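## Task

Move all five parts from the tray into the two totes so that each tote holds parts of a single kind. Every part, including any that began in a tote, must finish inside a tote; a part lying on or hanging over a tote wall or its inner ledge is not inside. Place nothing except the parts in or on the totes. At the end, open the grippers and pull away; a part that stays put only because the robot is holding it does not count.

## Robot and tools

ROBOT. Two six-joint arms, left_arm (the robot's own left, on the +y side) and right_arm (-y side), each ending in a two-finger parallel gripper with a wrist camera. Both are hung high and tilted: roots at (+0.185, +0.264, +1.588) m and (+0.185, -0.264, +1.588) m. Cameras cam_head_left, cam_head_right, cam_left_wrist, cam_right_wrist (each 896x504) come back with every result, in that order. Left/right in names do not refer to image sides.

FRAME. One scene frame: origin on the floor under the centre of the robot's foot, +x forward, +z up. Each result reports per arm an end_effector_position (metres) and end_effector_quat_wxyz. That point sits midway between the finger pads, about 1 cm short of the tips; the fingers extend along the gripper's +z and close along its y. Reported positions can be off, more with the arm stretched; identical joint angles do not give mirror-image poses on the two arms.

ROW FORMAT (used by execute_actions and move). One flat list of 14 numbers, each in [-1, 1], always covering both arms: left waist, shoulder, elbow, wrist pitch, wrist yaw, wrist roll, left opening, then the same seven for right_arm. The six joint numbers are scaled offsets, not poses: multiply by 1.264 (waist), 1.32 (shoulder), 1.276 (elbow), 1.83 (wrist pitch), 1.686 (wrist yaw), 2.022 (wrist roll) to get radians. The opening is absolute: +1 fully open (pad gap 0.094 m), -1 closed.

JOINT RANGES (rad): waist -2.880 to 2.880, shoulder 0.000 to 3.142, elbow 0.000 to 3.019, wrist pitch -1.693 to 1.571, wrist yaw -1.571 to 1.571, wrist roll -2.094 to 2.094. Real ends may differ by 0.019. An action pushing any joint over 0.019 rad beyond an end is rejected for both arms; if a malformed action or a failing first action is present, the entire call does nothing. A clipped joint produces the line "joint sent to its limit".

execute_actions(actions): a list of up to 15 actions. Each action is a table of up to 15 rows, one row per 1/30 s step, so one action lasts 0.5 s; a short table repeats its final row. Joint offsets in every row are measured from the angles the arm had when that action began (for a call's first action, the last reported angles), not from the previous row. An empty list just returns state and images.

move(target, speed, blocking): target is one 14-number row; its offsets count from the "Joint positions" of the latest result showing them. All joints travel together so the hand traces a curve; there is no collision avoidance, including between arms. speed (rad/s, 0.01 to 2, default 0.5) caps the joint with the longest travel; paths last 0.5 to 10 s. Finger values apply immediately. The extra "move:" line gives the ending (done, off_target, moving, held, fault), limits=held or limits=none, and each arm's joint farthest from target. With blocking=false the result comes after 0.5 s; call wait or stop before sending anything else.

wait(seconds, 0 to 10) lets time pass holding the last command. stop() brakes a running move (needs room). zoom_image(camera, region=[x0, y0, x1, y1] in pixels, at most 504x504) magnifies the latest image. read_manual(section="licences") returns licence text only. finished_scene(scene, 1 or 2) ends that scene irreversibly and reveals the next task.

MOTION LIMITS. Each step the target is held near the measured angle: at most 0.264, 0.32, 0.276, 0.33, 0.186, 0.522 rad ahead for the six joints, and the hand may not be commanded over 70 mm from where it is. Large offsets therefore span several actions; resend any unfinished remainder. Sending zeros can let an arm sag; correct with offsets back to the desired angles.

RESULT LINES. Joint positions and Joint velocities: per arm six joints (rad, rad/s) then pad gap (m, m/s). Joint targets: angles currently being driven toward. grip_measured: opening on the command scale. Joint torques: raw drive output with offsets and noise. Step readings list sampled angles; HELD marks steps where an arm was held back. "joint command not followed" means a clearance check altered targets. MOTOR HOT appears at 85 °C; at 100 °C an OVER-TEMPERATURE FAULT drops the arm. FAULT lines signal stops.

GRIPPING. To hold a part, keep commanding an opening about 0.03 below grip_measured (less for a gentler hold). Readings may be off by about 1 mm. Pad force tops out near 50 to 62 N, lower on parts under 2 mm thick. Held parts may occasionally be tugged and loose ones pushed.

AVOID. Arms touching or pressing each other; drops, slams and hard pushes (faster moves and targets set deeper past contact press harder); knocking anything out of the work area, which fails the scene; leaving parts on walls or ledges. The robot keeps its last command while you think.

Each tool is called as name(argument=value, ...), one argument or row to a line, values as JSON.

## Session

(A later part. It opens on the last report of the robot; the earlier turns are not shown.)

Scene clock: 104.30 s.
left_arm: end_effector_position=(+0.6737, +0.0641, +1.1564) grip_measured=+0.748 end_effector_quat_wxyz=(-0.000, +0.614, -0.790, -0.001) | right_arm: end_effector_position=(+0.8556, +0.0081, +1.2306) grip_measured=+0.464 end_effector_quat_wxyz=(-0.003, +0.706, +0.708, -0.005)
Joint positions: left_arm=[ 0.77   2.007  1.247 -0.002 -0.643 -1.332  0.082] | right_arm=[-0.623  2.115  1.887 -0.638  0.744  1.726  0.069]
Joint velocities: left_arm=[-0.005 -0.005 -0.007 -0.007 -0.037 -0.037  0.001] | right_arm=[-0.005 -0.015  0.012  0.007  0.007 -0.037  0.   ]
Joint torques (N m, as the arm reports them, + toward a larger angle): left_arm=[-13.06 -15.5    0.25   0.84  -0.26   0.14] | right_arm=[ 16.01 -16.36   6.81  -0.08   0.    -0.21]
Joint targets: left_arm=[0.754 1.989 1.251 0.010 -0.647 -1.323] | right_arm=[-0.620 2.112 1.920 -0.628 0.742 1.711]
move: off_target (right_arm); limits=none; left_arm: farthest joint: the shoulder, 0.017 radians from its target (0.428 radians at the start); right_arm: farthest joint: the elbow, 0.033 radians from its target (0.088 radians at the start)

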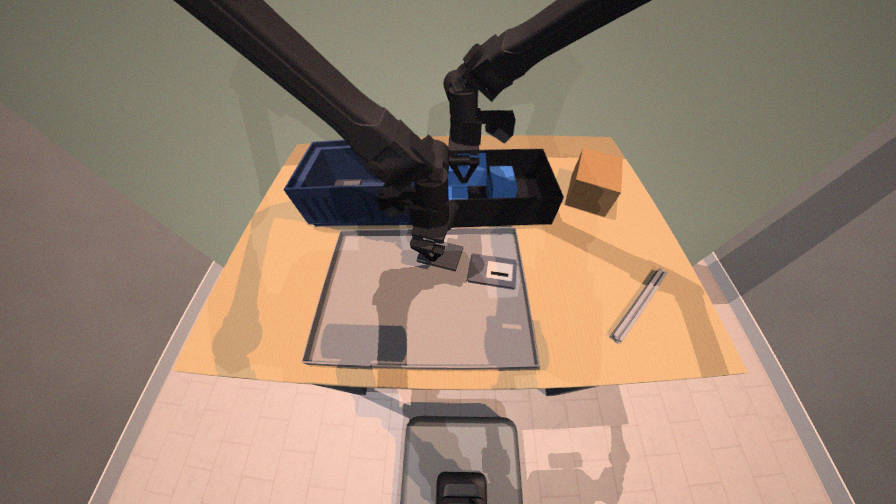

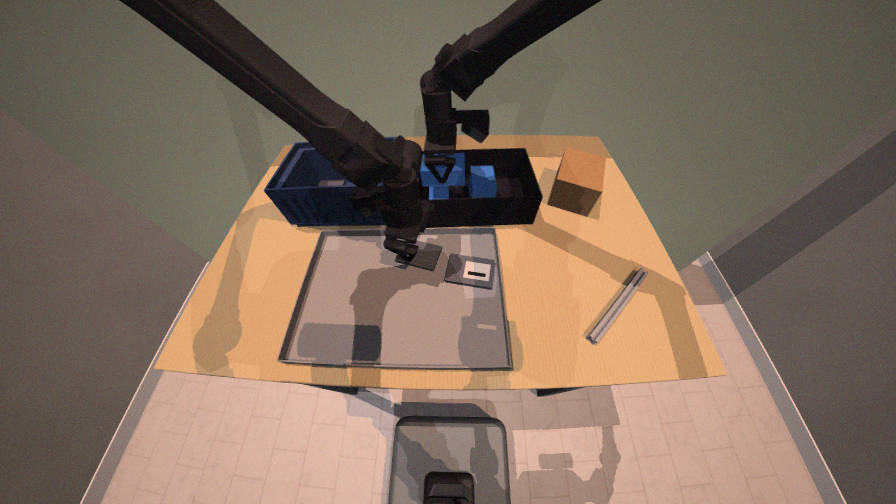

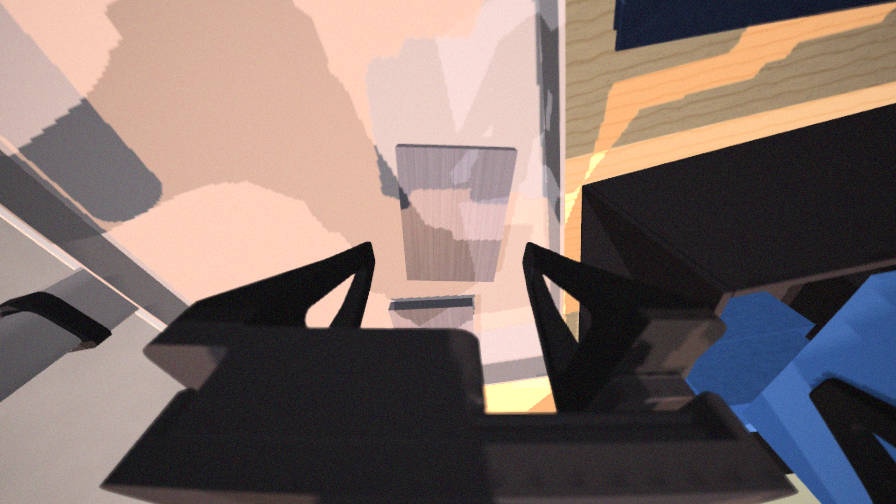

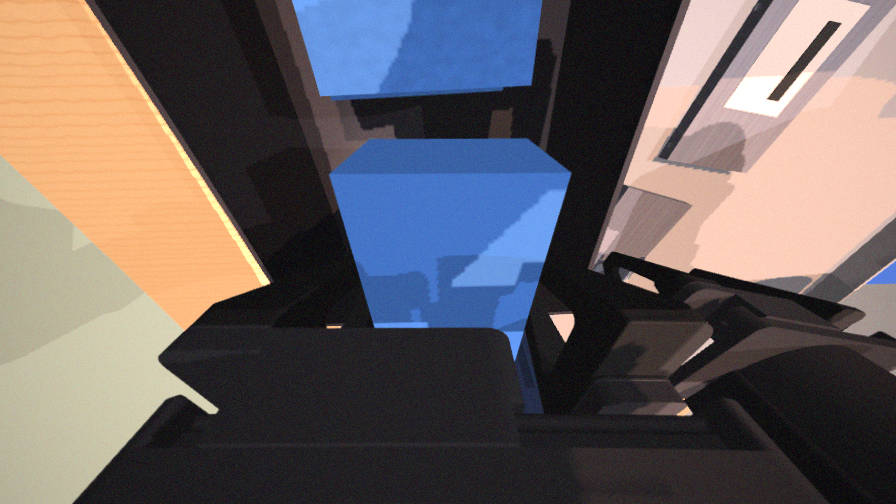

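execute_actions(
  actions=[
    [[-0.0084,-0.0082,0.0055,0.007,-0.0017,0.0068,0.75,-0.0011,0.002,0.0277,0.0066,-0.0019,-0.0096,0.42],[-0.0042,-0.0027,0.0092,0.0076,-0.0006,0.009,0.75,-0.0046,0.0063,0.0304,0.0083,-0.0029,-0.0119,0.42],[0.0005,0.0034,0.0141,0.0085,0.0008,0.0115,0.75,-0.0084,0.0111,0.0339,0.0106,-0.0042,-0.0143,0.42],[0.0052,0.0102,0.0196,0.0094,0.0024,0.014,0.75,-0.0122,0.0165,0.0379,0.0131,-0.0057,-0.0168,0.42],[0.0099,0.017,0.0257,0.0104,0.0042,0.0165,0.75,-0.016,0.0218,0.0424,0.016,-0.0074,-0.0192,0.42],[0.0146,0.0239,0.0319,0.0114,0.006,0.019,0.75,-0.0199,0.0272,0.0468,0.0188,-0.0091,-0.0217,0.42],[0.0189,0.0307,0.038,0.0125,0.0077,0.0213,0.75,-0.0234,0.0325,0.0513,0.0216,-0.0108,-0.0239,0.42],[0.0227,0.0368,0.0441,0.0135,0.0095,0.0233,0.75,-0.0265,0.0374,0.0557,0.0245,-0.0125,-0.0259,0.42],[0.0257,0.0422,0.0496,0.0144,0.0111,0.0249,0.75,-0.0289,0.0417,0.0597,0.027,-0.014,-0.0275,0.42],[0.0279,0.047,0.0545,0.0153,0.0126,0.0261,0.75,-0.0307,0.0454,0.0633,0.0293,-0.0153,-0.0286,0.42],[0.0291,0.0504,0.0588,0.016,0.0138,0.0267,0.75,-0.0317,0.0481,0.0664,0.0313,-0.0165,-0.0293,0.42],[0.03,0.0531,0.0619,0.0165,0.0147,0.0272,0.75,-0.0324,0.0502,0.0686,0.0327,-0.0173,-0.0297,0.42],[0.03,0.0545,0.0637,0.0168,0.0152,0.0272,0.75,-0.0324,0.0513,0.07,0.0335,-0.0178,-0.0297,0.42],[0.03,0.0545,0.0643,0.0169,0.0154,0.0272,0.75,-0.0324,0.0513,0.0704,0.0338,-0.018,-0.0297,0.42],[0.03,0.0545,0.0643,0.0169,0.0154,0.0272,0.75,-0.0324,0.0513,0.0704,0.0338,-0.018,-0.0297,0.42]],
  ],
)

wait(
  seconds=0.3,
)

Scene clock: 112.43 s.
left_arm: end_effector_position=(+0.6849, +0.0626, +1.1256) grip_measured=+0.748 end_effector_quat_wxyz=(-0.005, +0.611, -0.792, +0.003) | right_arm: end_effector_position=(+0.8598, +0.0028, +1.1894) grip_measured=+0.464 end_effector_quat_wxyz=(+0.000, +0.710, +0.704, -0.002)
Joint positions: left_arm=[ 0.799  2.074  1.324  0.017 -0.621 -1.292  0.082] | right_arm=[-0.668  2.181  1.942 -0.587  0.716  1.686  0.069]
Joint velocities: left_arm=[ 0.083  0.112 -0.007 -0.022 -0.007  0.066 -0.   ] | right_arm=[-0.103  0.103 -0.002  0.007  0.037 -0.022  0.   ]
Joint torques (N m, as the arm reports them, + toward a larger angle): left_arm=[-11.77 -15.06   0.55   0.89   0.03   0.13] | right_arm=[ 16.65 -16.54   6.89  -0.08  -0.03  -0.22]
Joint targets: left_arm=[0.808 2.079 1.329 0.029 -0.617 -1.277] | right_arm=[-0.664 2.183 1.976 -0.576 0.714 1.666]
Step readings (joint positions):
0: left_arm=[0.770 2.007 1.247 -0.002 -0.643 -1.332] | right_arm=[-0.623 2.115 1.887 -0.638 0.744 1.726]
1: left_arm=[0.770 2.007 1.247 -0.002 -0.643 -1.331] | right_arm=[-0.623 2.115 1.887 -0.637 0.744 1.726]
2: left_arm=[0.770 2.007 1.247 -0.002 -0.643 -1.330] | right_arm=[-0.623 2.116 1.887 -0.636 0.743 1.724]
4: left_arm=[0.770 2.008 1.251 -0.001 -0.643 -1.325] | right_arm=[-0.625 2.120 1.893 -0.632 0.739 1.719]
8: left_arm=[0.773 2.027 1.283 0.007 -0.633 -1.311] | right_arm=[-0.635 2.140 1.918 -0.612 0.727 1.705]
15: Joint positions above

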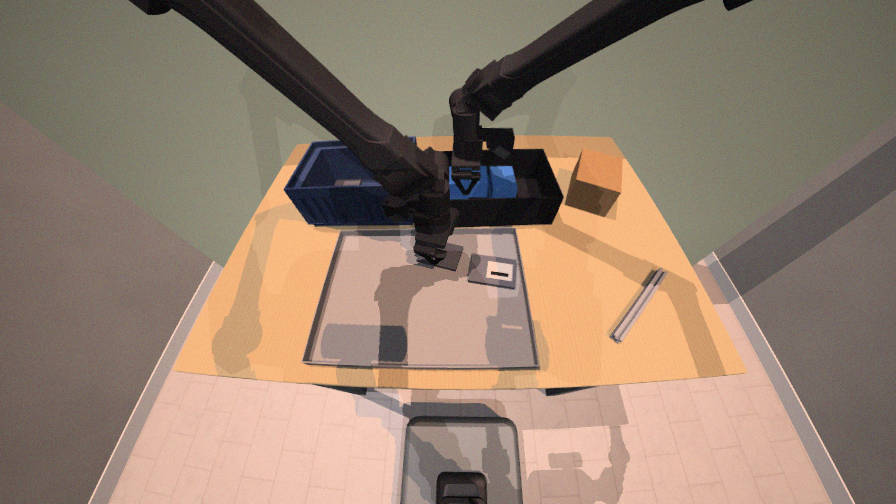

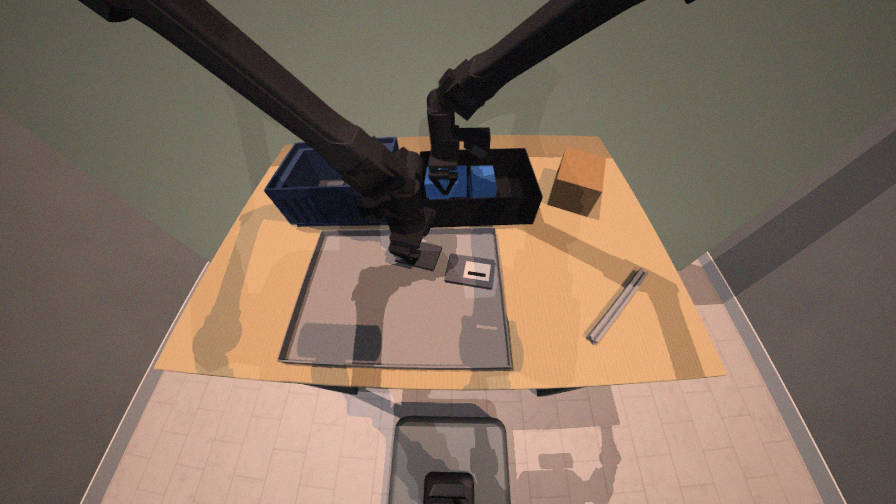

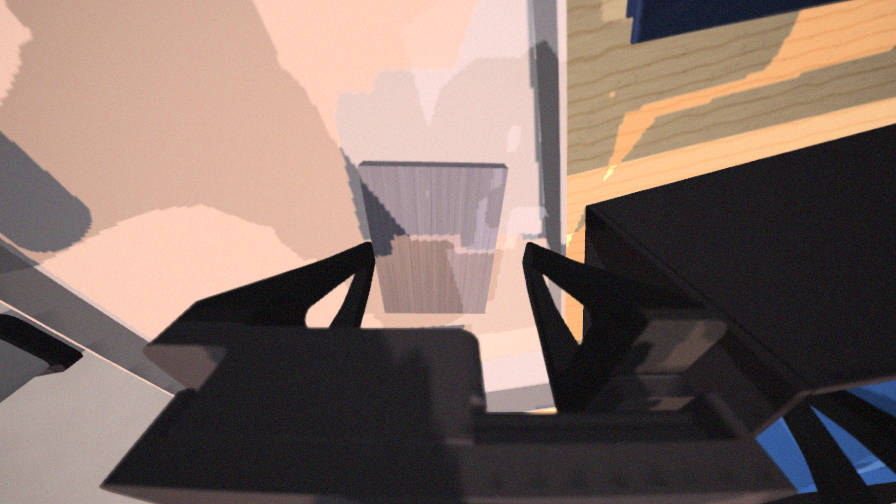

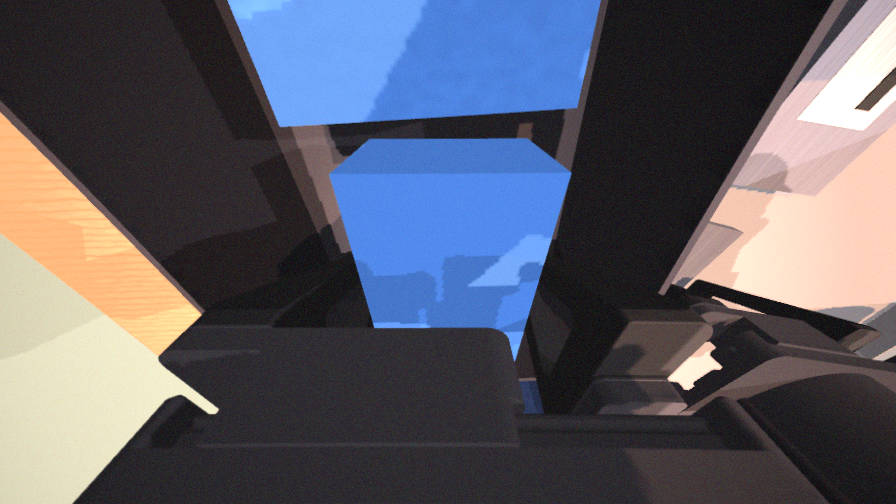

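Scene clock: 112.73 s.
left_arm: end_effector_position=(+0.6802, +0.0637, +1.1214) grip_measured=+0.748 end_effector_quat_wxyz=(-0.003, +0.608, -0.794, -0.000) | right_arm: end_effector_position=(+0.8556, +0.0021, +1.1828) grip_measured=+0.464 end_effector_quat_wxyz=(-0.001, +0.708, +0.706, -0.006)
Joint positions: left_arm=[ 0.804  2.082  1.325  0.017 -0.62  -1.287  0.082] | right_arm=[-0.673  2.19   1.944 -0.586  0.715  1.682  0.069]
Joint velocities: left_arm=[ 0.005 -0.015  0.002  0.007  0.007  0.007 -0.001] | right_arm=[-0.005 -0.005 -0.017 -0.002  0.007  0.022  0.   ]
Joint torques (N m, as the arm reports them, + toward a larger angle): left_arm=[-11.75 -14.58   0.22   0.86  -0.01   0.13] | right_arm=[ 16.49 -16.99   6.64  -0.04   0.03  -0.21]
Joint targets: left_arm=[0.807 2.079 1.329 0.029 -0.617 -1.277] | right_arm=[-0.664 2.183 1.976 -0.576 0.714 1.666]
wait: 0.30 s; no rest

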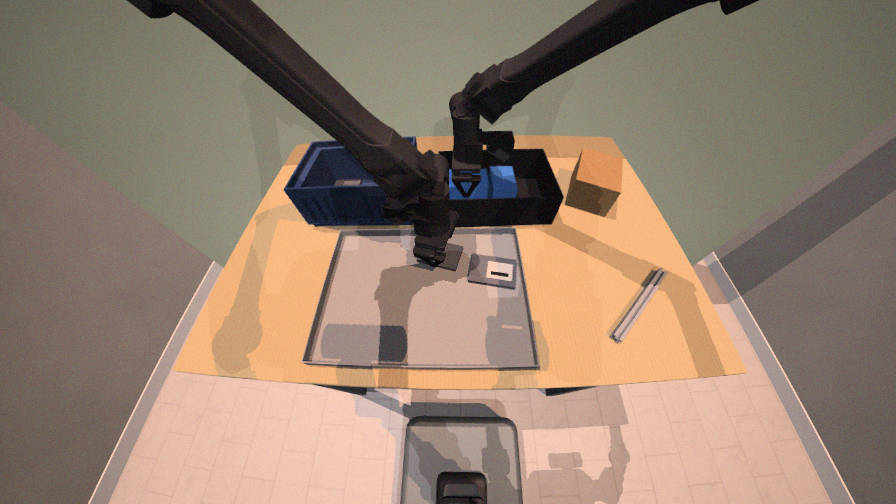

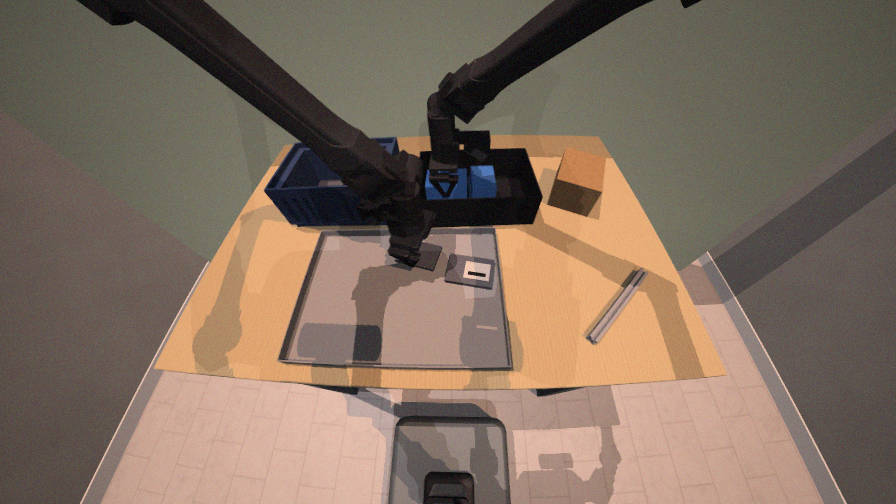

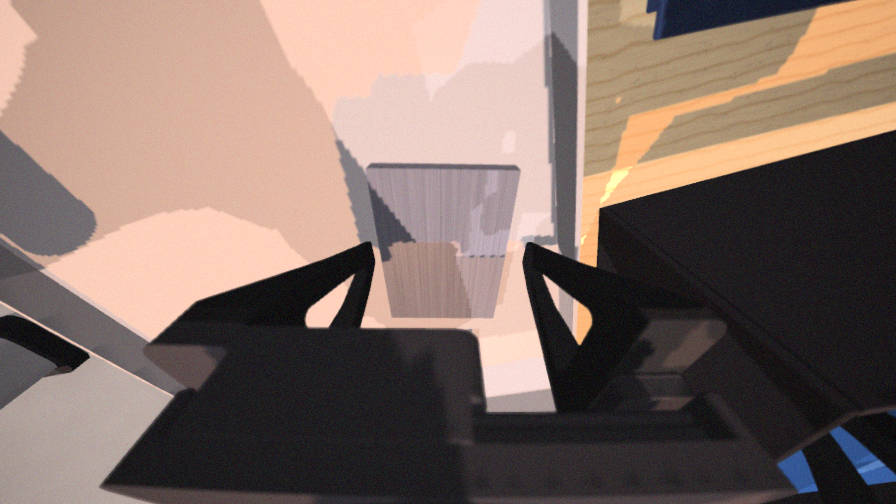

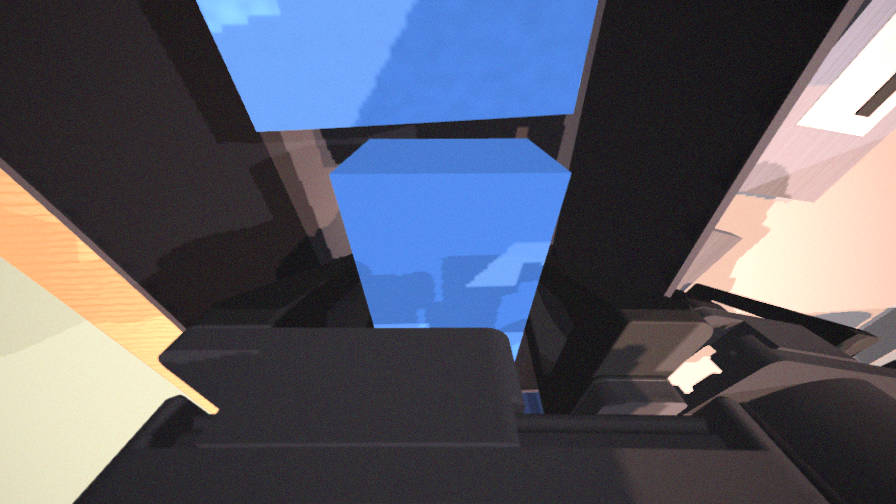

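execute_actions(
  actions=[
    [[0.0027,-0.0004,0.0036,0.0067,0.0019,0.005,0.75,0.006,-0.0032,0.026,0.006,-0.0009,-0.0083,0.42],[0.003,0.0015,0.0044,0.0069,0.0022,0.0053,0.75,0.0048,-0.0011,0.0273,0.0068,-0.0014,-0.0089,0.42],[0.0034,0.0036,0.0055,0.0072,0.0024,0.0055,0.75,0.0036,0.0013,0.029,0.0078,-0.0021,-0.0097,0.42],[0.0038,0.0059,0.0067,0.0075,0.0027,0.0058,0.75,0.0021,0.004,0.0309,0.0089,-0.0028,-0.0106,0.42],[0.0042,0.0083,0.0081,0.0078,0.0031,0.0062,0.75,0.0007,0.0066,0.0331,0.0101,-0.0037,-0.0116,0.42],[0.0045,0.0106,0.0094,0.0081,0.0034,0.0065,0.75,-0.0007,0.0093,0.0353,0.0114,-0.0045,-0.0126,0.42],[0.0049,0.013,0.0107,0.0084,0.0038,0.0069,0.75,-0.0021,0.0119,0.0374,0.0126,-0.0053,-0.0135,0.42],[0.0053,0.0151,0.0121,0.0087,0.0041,0.0072,0.75,-0.0034,0.0143,0.0396,0.0139,-0.0062,-0.0145,0.42],[0.0056,0.017,0.0133,0.009,0.0045,0.0076,0.75,-0.0045,0.0164,0.0415,0.015,-0.0069,-0.0154,0.42],[0.0059,0.0186,0.0144,0.0093,0.0047,0.0078,0.75,-0.0055,0.0183,0.0432,0.016,-0.0076,-0.0162,0.42],[0.0061,0.0198,0.0153,0.0095,0.005,0.0081,0.75,-0.0062,0.0196,0.0448,0.0169,-0.0082,-0.0169,0.42],[0.0062,0.0207,0.016,0.0097,0.0052,0.0083,0.75,-0.0068,0.0207,0.0458,0.0175,-0.0086,-0.0174,0.42],[0.0063,0.0212,0.0164,0.0098,0.0053,0.0084,0.75,-0.0071,0.0212,0.0465,0.0179,-0.0088,-0.0177,0.42],[0.0063,0.0212,0.0165,0.0098,0.0053,0.0084,0.75,-0.0071,0.0212,0.0467,0.018,-0.0089,-0.0178,0.42],[0.0063,0.0212,0.0165,0.0098,0.0053,0.0084,0.75,-0.0071,0.0212,0.0467,0.018,-0.0089,-0.0178,0.42]],
  ],
)

wait(
  seconds=0.3,
)

Scene clock: 116.03 s.
left_arm: end_effector_position=(+0.6784, +0.0580, +1.1145) grip_measured=+0.748 end_effector_quat_wxyz=(-0.001, +0.606, -0.796, +0.002) | right_arm: end_effector_position=(+0.8628, +0.0070, +1.1758) grip_measured=+0.464 end_effector_quat_wxyz=(+0.001, +0.709, +0.705, +0.005)
Joint positions: left_arm=[ 0.804  2.104  1.341  0.023 -0.616 -1.281  0.082] | right_arm=[-0.677  2.211  1.971 -0.563  0.703  1.664  0.069]
Joint velocities: left_arm=[-0.005  0.063 -0.007 -0.007  0.007 -0.007 -0.   ] | right_arm=[-0.024  0.034 -0.007  0.012 -0.022 -0.051 -0.001]
Joint torques (N m, as the arm reports them, + toward a larger angle): left_arm=[-11.04 -14.49   0.42   0.99   0.02   0.14] | right_arm=[ 15.57 -16.06   6.64  -0.07   0.    -0.2 ]
Joint targets: left_arm=[0.812 2.110 1.346 0.035 -0.612 -1.270] | right_arm=[-0.683 2.217 2.004 -0.553 0.700 1.646]
Step readings (joint positions):
0: left_arm=[0.804 2.082 1.325 0.017 -0.620 -1.286] | right_arm=[-0.673 2.190 1.944 -0.586 0.715 1.681]
1: left_arm=[0.804 2.082 1.325 0.017 -0.620 -1.286] | right_arm=[-0.673 2.190 1.944 -0.586 0.715 1.681]
2: left_arm=[0.804 2.082 1.325 0.017 -0.620 -1.286] | right_arm=[-0.673 2.190 1.944 -0.585 0.715 1.680]
4: left_arm=[0.804 2.082 1.325 0.017 -0.620 -1.286] | right_arm=[-0.673 2.190 1.945 -0.583 0.714 1.679]
8: left_arm=[0.804 2.087 1.332 0.019 -0.618 -1.284] | right_arm=[-0.673 2.196 1.957 -0.576 0.708 1.673]
15: Joint positions above

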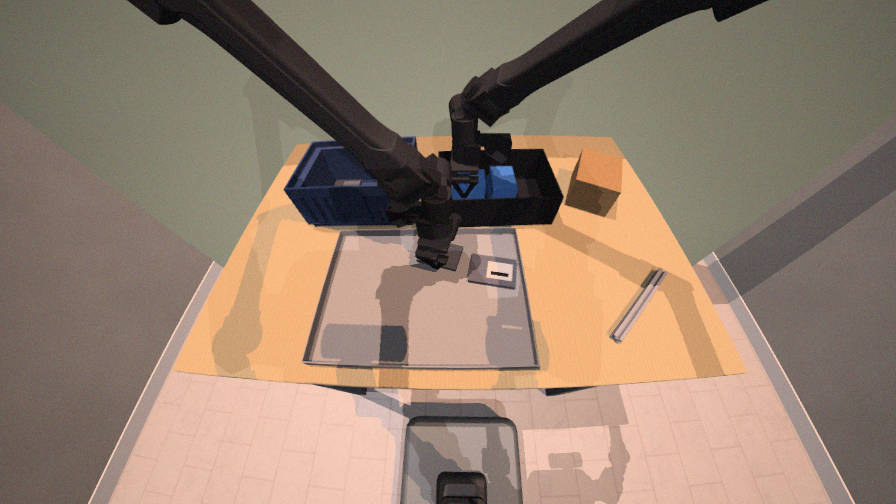

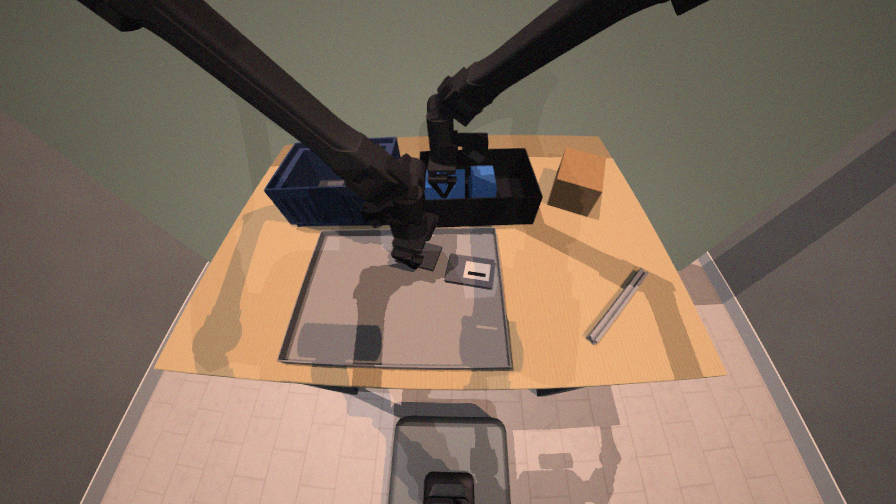

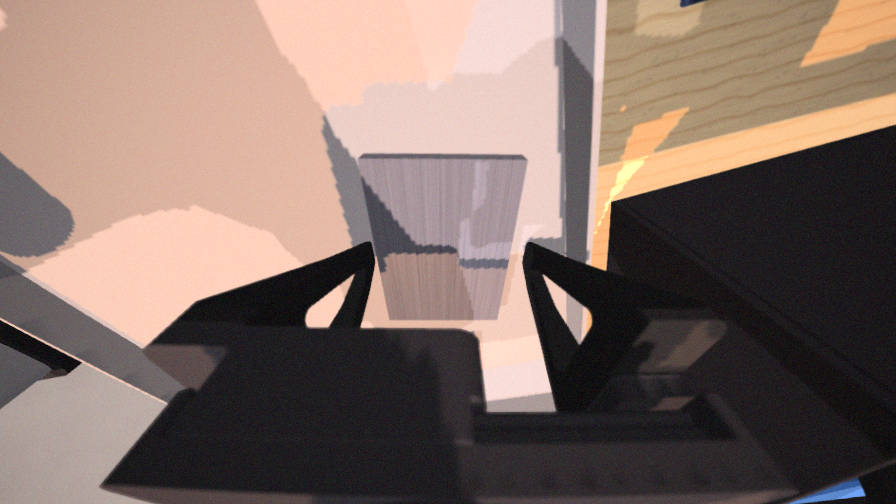

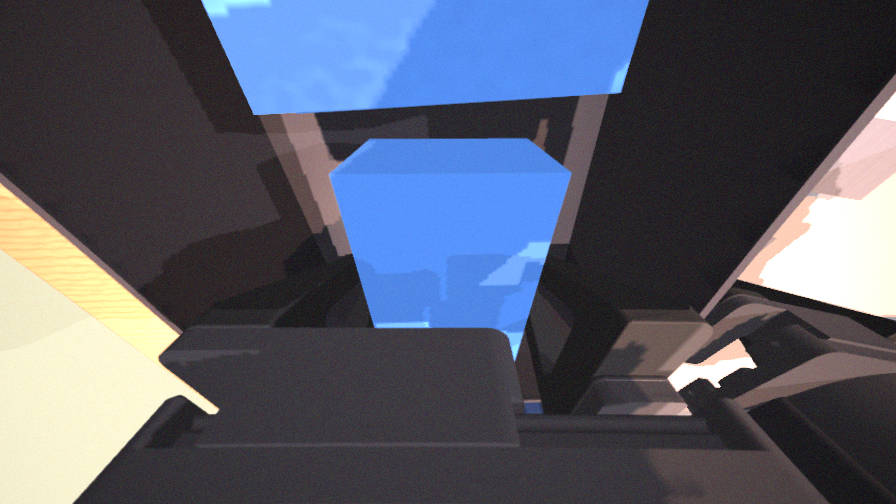

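Scene clock: 116.33 s.
left_arm: end_effector_position=(+0.6762, +0.0571, +1.1133) grip_measured=+0.748 end_effector_quat_wxyz=(-0.000, +0.604, -0.797, +0.001) | right_arm: end_effector_position=(+0.8623, +0.0073, +1.1744) grip_measured=+0.464 end_effector_quat_wxyz=(+0.000, +0.708, +0.706, +0.005)
Joint positions: left_arm=[ 0.804  2.108  1.341  0.023 -0.616 -1.28   0.082] | right_arm=[-0.678  2.213  1.973 -0.563  0.7    1.661  0.069]
Joint velocities: left_arm=[-0.015 -0.005  0.007  0.007 -0.022  0.007 -0.001] | right_arm=[-0.005  0.005  0.002  0.002  0.007 -0.081  0.   ]
Joint torques (N m, as the arm reports them, + toward a larger angle): left_arm=[-11.06 -14.09   0.43   0.89   0.03   0.16] | right_arm=[ 15.51 -16.2    6.55  -0.07   0.1   -0.19]
Joint targets: left_arm=[0.812 2.110 1.346 0.035 -0.612 -1.270] | right_arm=[-0.682 2.218 2.004 -0.553 0.700 1.646]
wait: 0.30 s; at rest by 0.27 s

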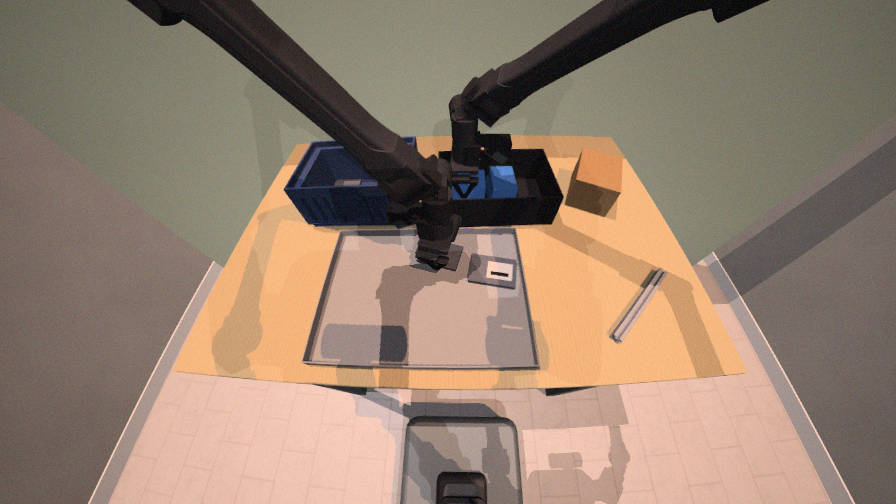

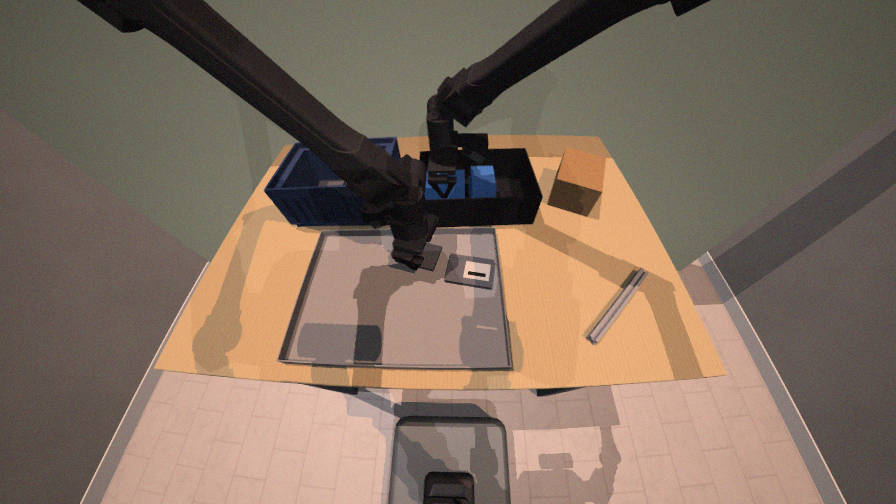

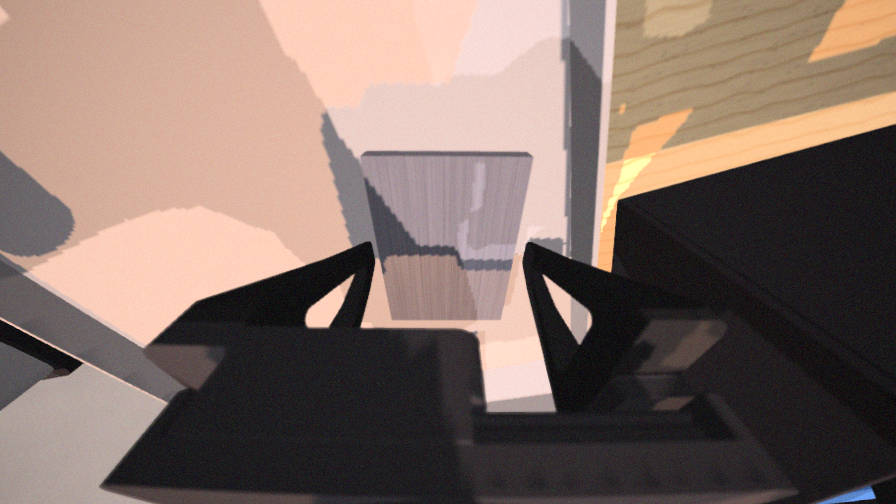

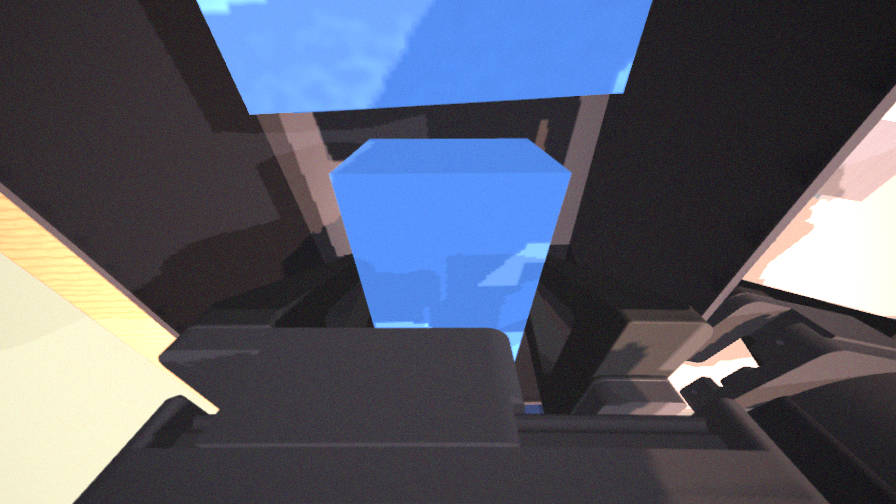

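execute_actions(
  actions=[
    [[0.0063,0.0015,0.0039,0.0066,0.0024,0.0049,0.70,-0.002,0.002,0.022,0.004,0,-0.0074,0.44],[0.0063,0.0015,0.0039,0.0066,0.0024,0.0049,0.65,-0.001,0.001,0.019,0.003,0,-0.0074,0.455],[0.0063,0.0015,0.0039,0.0066,0.0024,0.0049,0.60,0,0,0.0157,0.003,0,-0.0074,0.47],[0.0063,0.0015,0.0039,0.0066,0.0024,0.0049,0.56,0,0,0.0157,0.003,0,-0.0074,0.49],[0.0063,0.0015,0.0039,0.0066,0.0024,0.0049,0.52,0,0,0.0157,0.003,0,-0.0074,0.515],[0.0063,0.0015,0.0039,0.0066,0.0024,0.0049,0.49,0,0,0.0157,0.003,0,-0.0074,0.54],[0.0063,0.0015,0.0039,0.0066,0.0024,0.0049,0.47,0,0,0.0157,0.003,0,-0.0074,0.57],[0.0063,0.0015,0.0039,0.0066,0.0024,0.0049,0.45,0,0,0.0157,0.003,0,-0.0074,0.60],[0.0063,0.0015,0.0039,0.0066,0.0024,0.0049,0.435,0,0,0.0157,0.003,0,-0.0074,0.63],[0.0063,0.0015,0.0039,0.0066,0.0024,0.0049,0.42,0,0,0.0157,0.003,0,-0.0074,0.66],[0.0063,0.0015,0.0039,0.0066,0.0024,0.0049,0.405,0,0,0.0157,0.003,0,-0.0074,0.69],[0.0063,0.0015,0.0039,0.0066,0.0024,0.0049,0.39,0,0,0.0157,0.003,0,-0.0074,0.72],[0.0063,0.0015,0.0039,0.0066,0.0024,0.0049,0.38,0,0,0.0157,0.003,0,-0.0074,0.74],[0.0063,0.0015,0.0039,0.0066,0.0024,0.0049,0.37,0,0,0.0157,0.003,0,-0.0074,0.75],[0.0063,0.0015,0.0039,0.0066,0.0024,0.0049,0.37,0,0,0.0157,0.003,0,-0.0074,0.75]],
  ],
)

Scene clock: 118.23 s.
left_arm: end_effector_position=(+0.6762, +0.0570, +1.1133) grip_measured=+0.421 end_effector_quat_wxyz=(+0.000, +0.604, -0.797, +0.001) | right_arm: end_effector_position=(+0.8623, +0.0073, +1.1744) grip_measured=+0.747 end_effector_quat_wxyz=(+0.000, +0.708, +0.706, +0.005)
Joint positions: left_arm=[ 0.804  2.108  1.341  0.023 -0.615 -1.279  0.067] | right_arm=[-0.678  2.213  1.973 -0.563  0.7    1.66   0.082]
Joint velocities: left_arm=[ 0.005 -0.015 -0.002 -0.032 -0.022  0.022  0.001] | right_arm=[-0.005 -0.015  0.002 -0.002 -0.081  0.007  0.003]
Joint torques (N m, as the arm reports them, + toward a larger angle): left_arm=[-10.96 -14.22   0.42   0.87   0.03   0.12] | right_arm=[ 16.04 -16.44   5.62  -0.22   0.09  -0.2 ]
Joint targets: left_arm=[0.812 2.110 1.346 0.035 -0.611 -1.270] | right_arm=[-0.678 2.213 1.993 -0.558 0.700 1.646]
Step readings (joint positions):
0: left_arm=[0.804 2.108 1.341 0.023 -0.616 -1.280] | right_arm=[-0.678 2.213 1.973 -0.563 0.700 1.660]
1: left_arm=[0.804 2.108 1.341 0.023 -0.616 -1.279] | right_arm=[-0.678 2.213 1.973 -0.563 0.700 1.660]
2: left_arm=[0.804 2.108 1.341 0.023 -0.616 -1.279] | right_arm=[-0.678 2.213 1.973 -0.563 0.700 1.660]
4: left_arm=[0.804 2.108 1.341 0.023 -0.616 -1.279] | right_arm=[-0.678 2.213 1.973 -0.563 0.700 1.660]
8: left_arm=[0.804 2.108 1.341 0.023 -0.616 -1.279] | right_arm=[-0.678 2.213 1.973 -0.563 0.700 1.660]
15: Joint positions above

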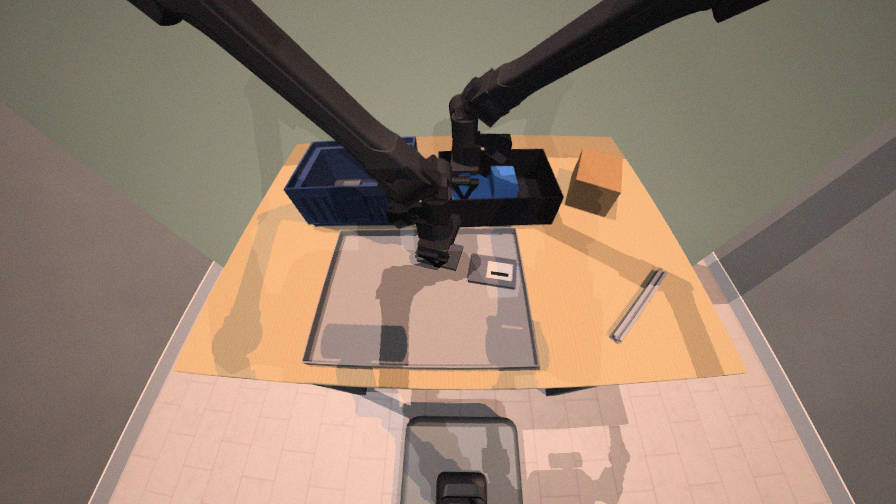

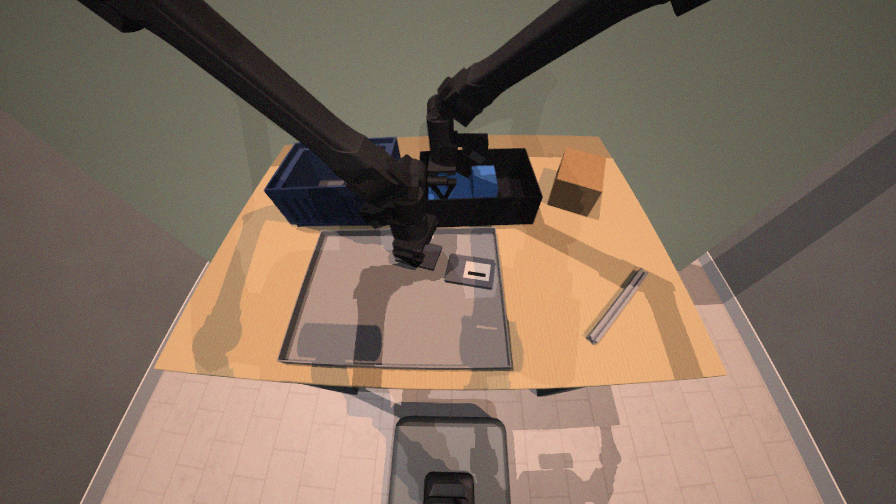

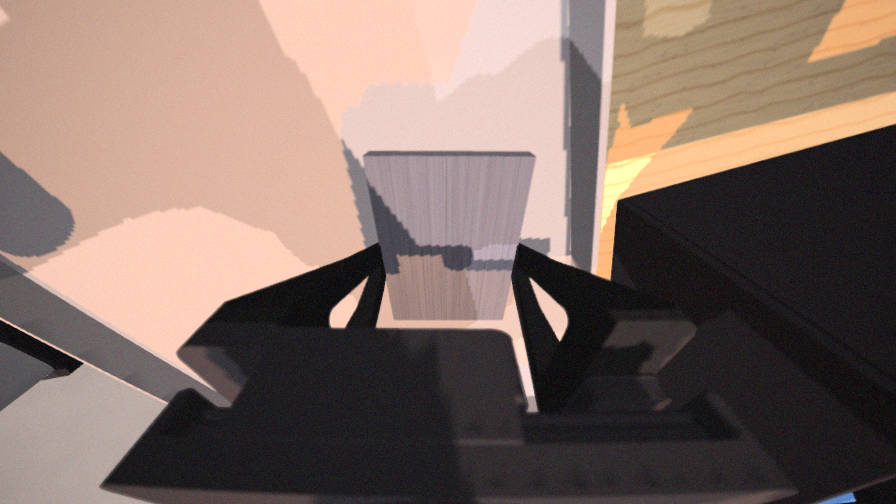

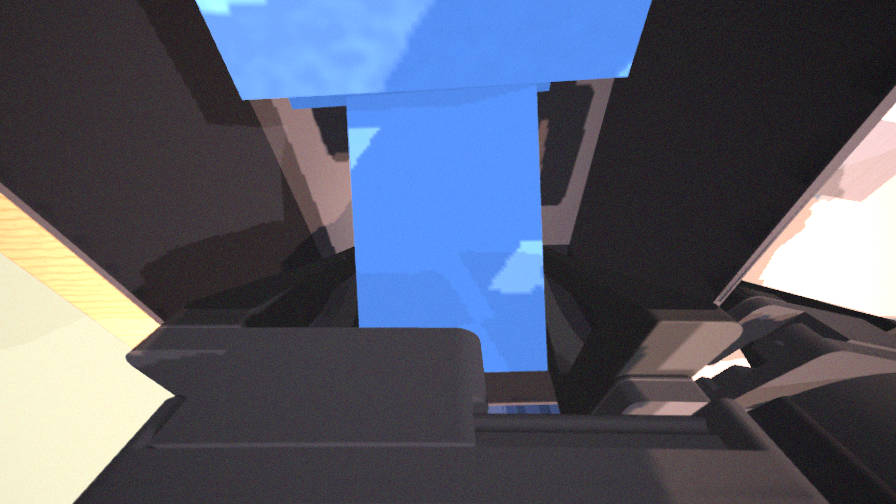

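execute_actions(
  actions=[
    [[0.0029,-0.0065,0.003,0.0066,0.0024,0.0049,0.37,0.0056,-0.0061,0.012,0.002,0,-0.0056,0.75],[-0.0005,-0.0164,0.002,0.0066,0.0024,0.0049,0.37,0.0112,-0.0122,0.008,0,0,-0.003,0.75],[-0.0043,-0.0294,0,0.0066,0.0024,0.0049,0.37,0.0174,-0.0191,0.004,-0.002,0,0.0006,0.75],[-0.0085,-0.0442,-0.0036,0.005,0.0019,0.0033,0.37,0.0236,-0.0268,-0.0017,-0.004,0.0007,0.0046,0.75],[-0.0127,-0.0605,-0.0095,0.0024,0.001,0.0005,0.37,0.0298,-0.0344,-0.0044,-0.007,0.0019,0.009,0.75],[-0.017,-0.0769,-0.0179,-0.0012,-0.0003,-0.0034,0.37,0.036,-0.0421,-0.0083,-0.01,0.0036,0.0135,0.75],[-0.0212,-0.0933,-0.0286,-0.0059,-0.0019,-0.0083,0.37,0.0416,-0.0497,-0.0133,-0.014,0.0057,0.0179,0.75],[-0.025,-0.1096,-0.0405,-0.0111,-0.0037,-0.0138,0.37,0.0466,-0.0566,-0.0189,-0.018,0.0081,0.0223,0.75],[-0.0284,-0.1243,-0.0536,-0.0168,-0.0056,-0.0199,0.37,0.0506,-0.0627,-0.025,-0.022,0.0107,0.0263,0.75],[-0.0313,-0.1374,-0.0678,-0.023,-0.0077,-0.0265,0.37,0.0534,-0.0681,-0.0317,-0.027,0.0135,0.0299,0.75],[-0.0335,-0.1489,-0.0821,-0.0293,-0.0099,-0.0331,0.37,0.0551,-0.0719,-0.0384,-0.031,0.0164,0.033,0.75],[-0.0352,-0.1571,-0.0952,-0.035,-0.0118,-0.0391,0.37,0.0562,-0.075,-0.0445,-0.035,0.019,0.0352,0.75],[-0.036,-0.162,-0.1059,-0.0397,-0.0134,-0.0441,0.37,0.0562,-0.0765,-0.0495,-0.039,0.0211,0.0366,0.75],[-0.036,-0.1636,-0.1142,-0.0433,-0.0147,-0.0479,0.37,0.0562,-0.0765,-0.0534,-0.042,0.0228,0.037,0.75],[-0.036,-0.1636,-0.119,-0.0454,-0.0154,-0.0501,0.37,0.0562,-0.0765,-0.0556,-0.043,0.0237,0.037,0.75]],
  ],
)

Scene clock: 122.87 s.
left_arm: end_effector_position=(+0.7023, +0.1002, +1.1835) grip_measured=+0.421 end_effector_quat_wxyz=(-0.014, +0.630, -0.777, +0.004) | right_arm: end_effector_position=(+0.8633, +0.0109, +1.2233) grip_measured=+0.749 end_effector_quat_wxyz=(-0.001, +0.705, +0.709, +0.002)
Joint positions: left_arm=[ 0.79   1.898  1.214 -0.035 -0.637 -1.337  0.067] | right_arm=[-0.629  2.136  1.917 -0.624  0.735  1.706  0.082]
Joint velocities: left_arm=[-0.093 -0.474 -0.252 -0.173 -0.125 -0.227 -0.   ] | right_arm=[ 0.171 -0.21  -0.115 -0.115  0.066  0.037  0.   ]
Joint torques (N m, as the arm reports them, + toward a larger angle): left_arm=[-12.78 -12.38  -0.19   0.18  -0.2   -0.03] | right_arm=[ 17.09 -17.29   3.19  -0.61   0.21   0.06]
Joint targets: left_arm=[0.758 1.892 1.189 -0.060 -0.641 -1.380] | right_arm=[-0.607 2.112 1.902 -0.642 0.740 1.735]
Step readings (joint positions):
0: left_arm=[0.804 2.108 1.341 0.023 -0.615 -1.279] | right_arm=[-0.678 2.213 1.973 -0.563 0.700 1.660]
1: left_arm=[0.804 2.108 1.341 0.023 -0.615 -1.279] | right_arm=[-0.678 2.213 1.973 -0.563 0.700 1.660]
2: left_arm=[0.804 2.108 1.341 0.023 -0.615 -1.278] | right_arm=[-0.678 2.213 1.973 -0.563 0.700 1.660]
4: left_arm=[0.804 2.105 1.340 0.023 -0.615 -1.278] | right_arm=[-0.678 2.213 1.973 -0.563 0.700 1.660]
8: left_arm=[0.804 2.061 1.310 0.020 -0.615 -1.283] | right_arm=[-0.671 2.200 1.962 -0.575 0.708 1.671]
15: Joint positions above

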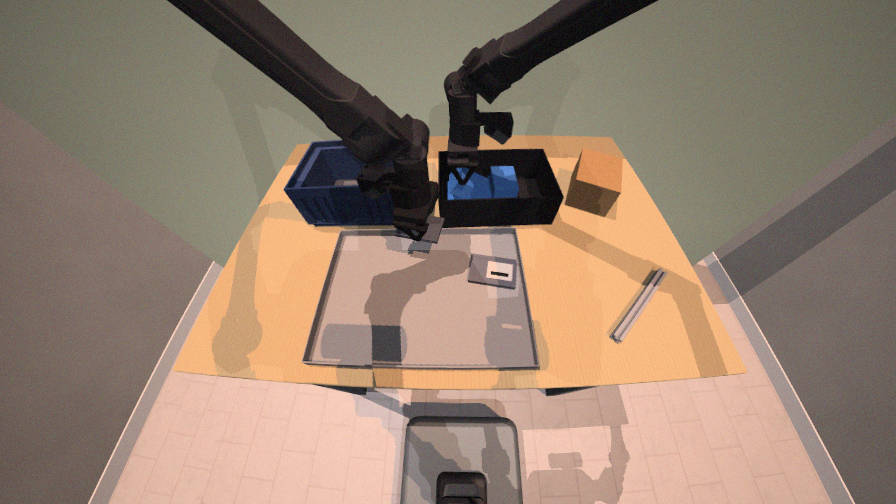

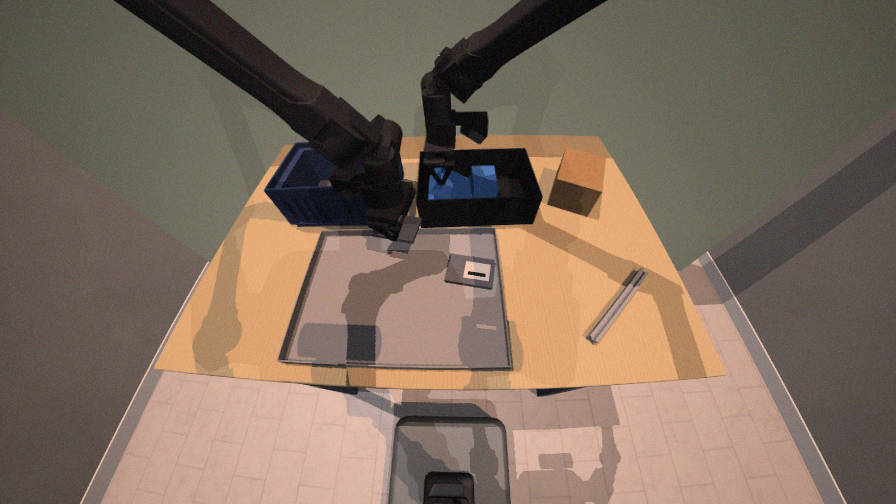

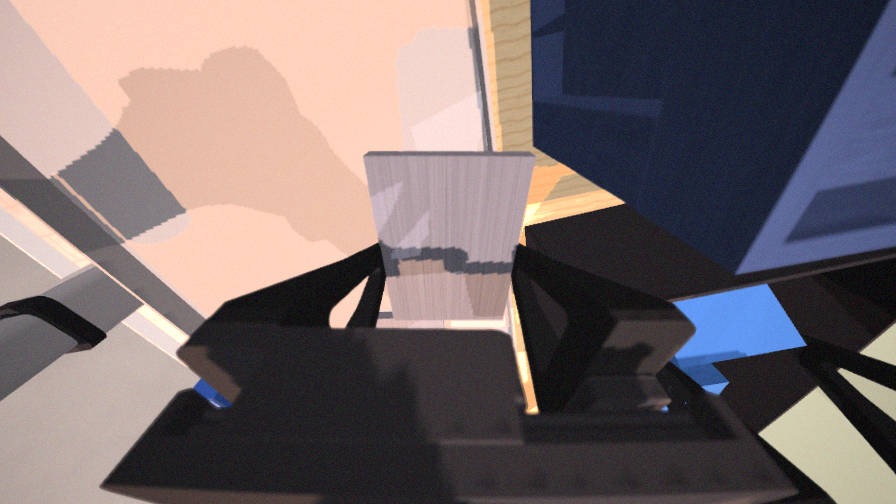

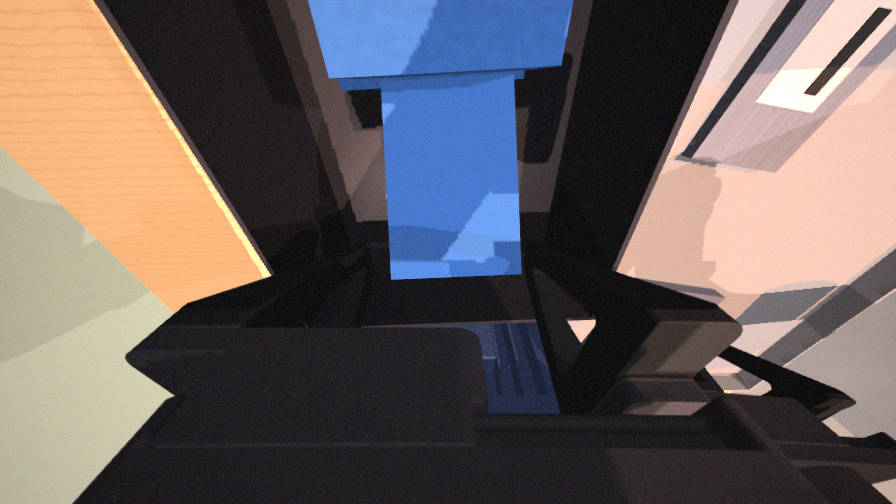

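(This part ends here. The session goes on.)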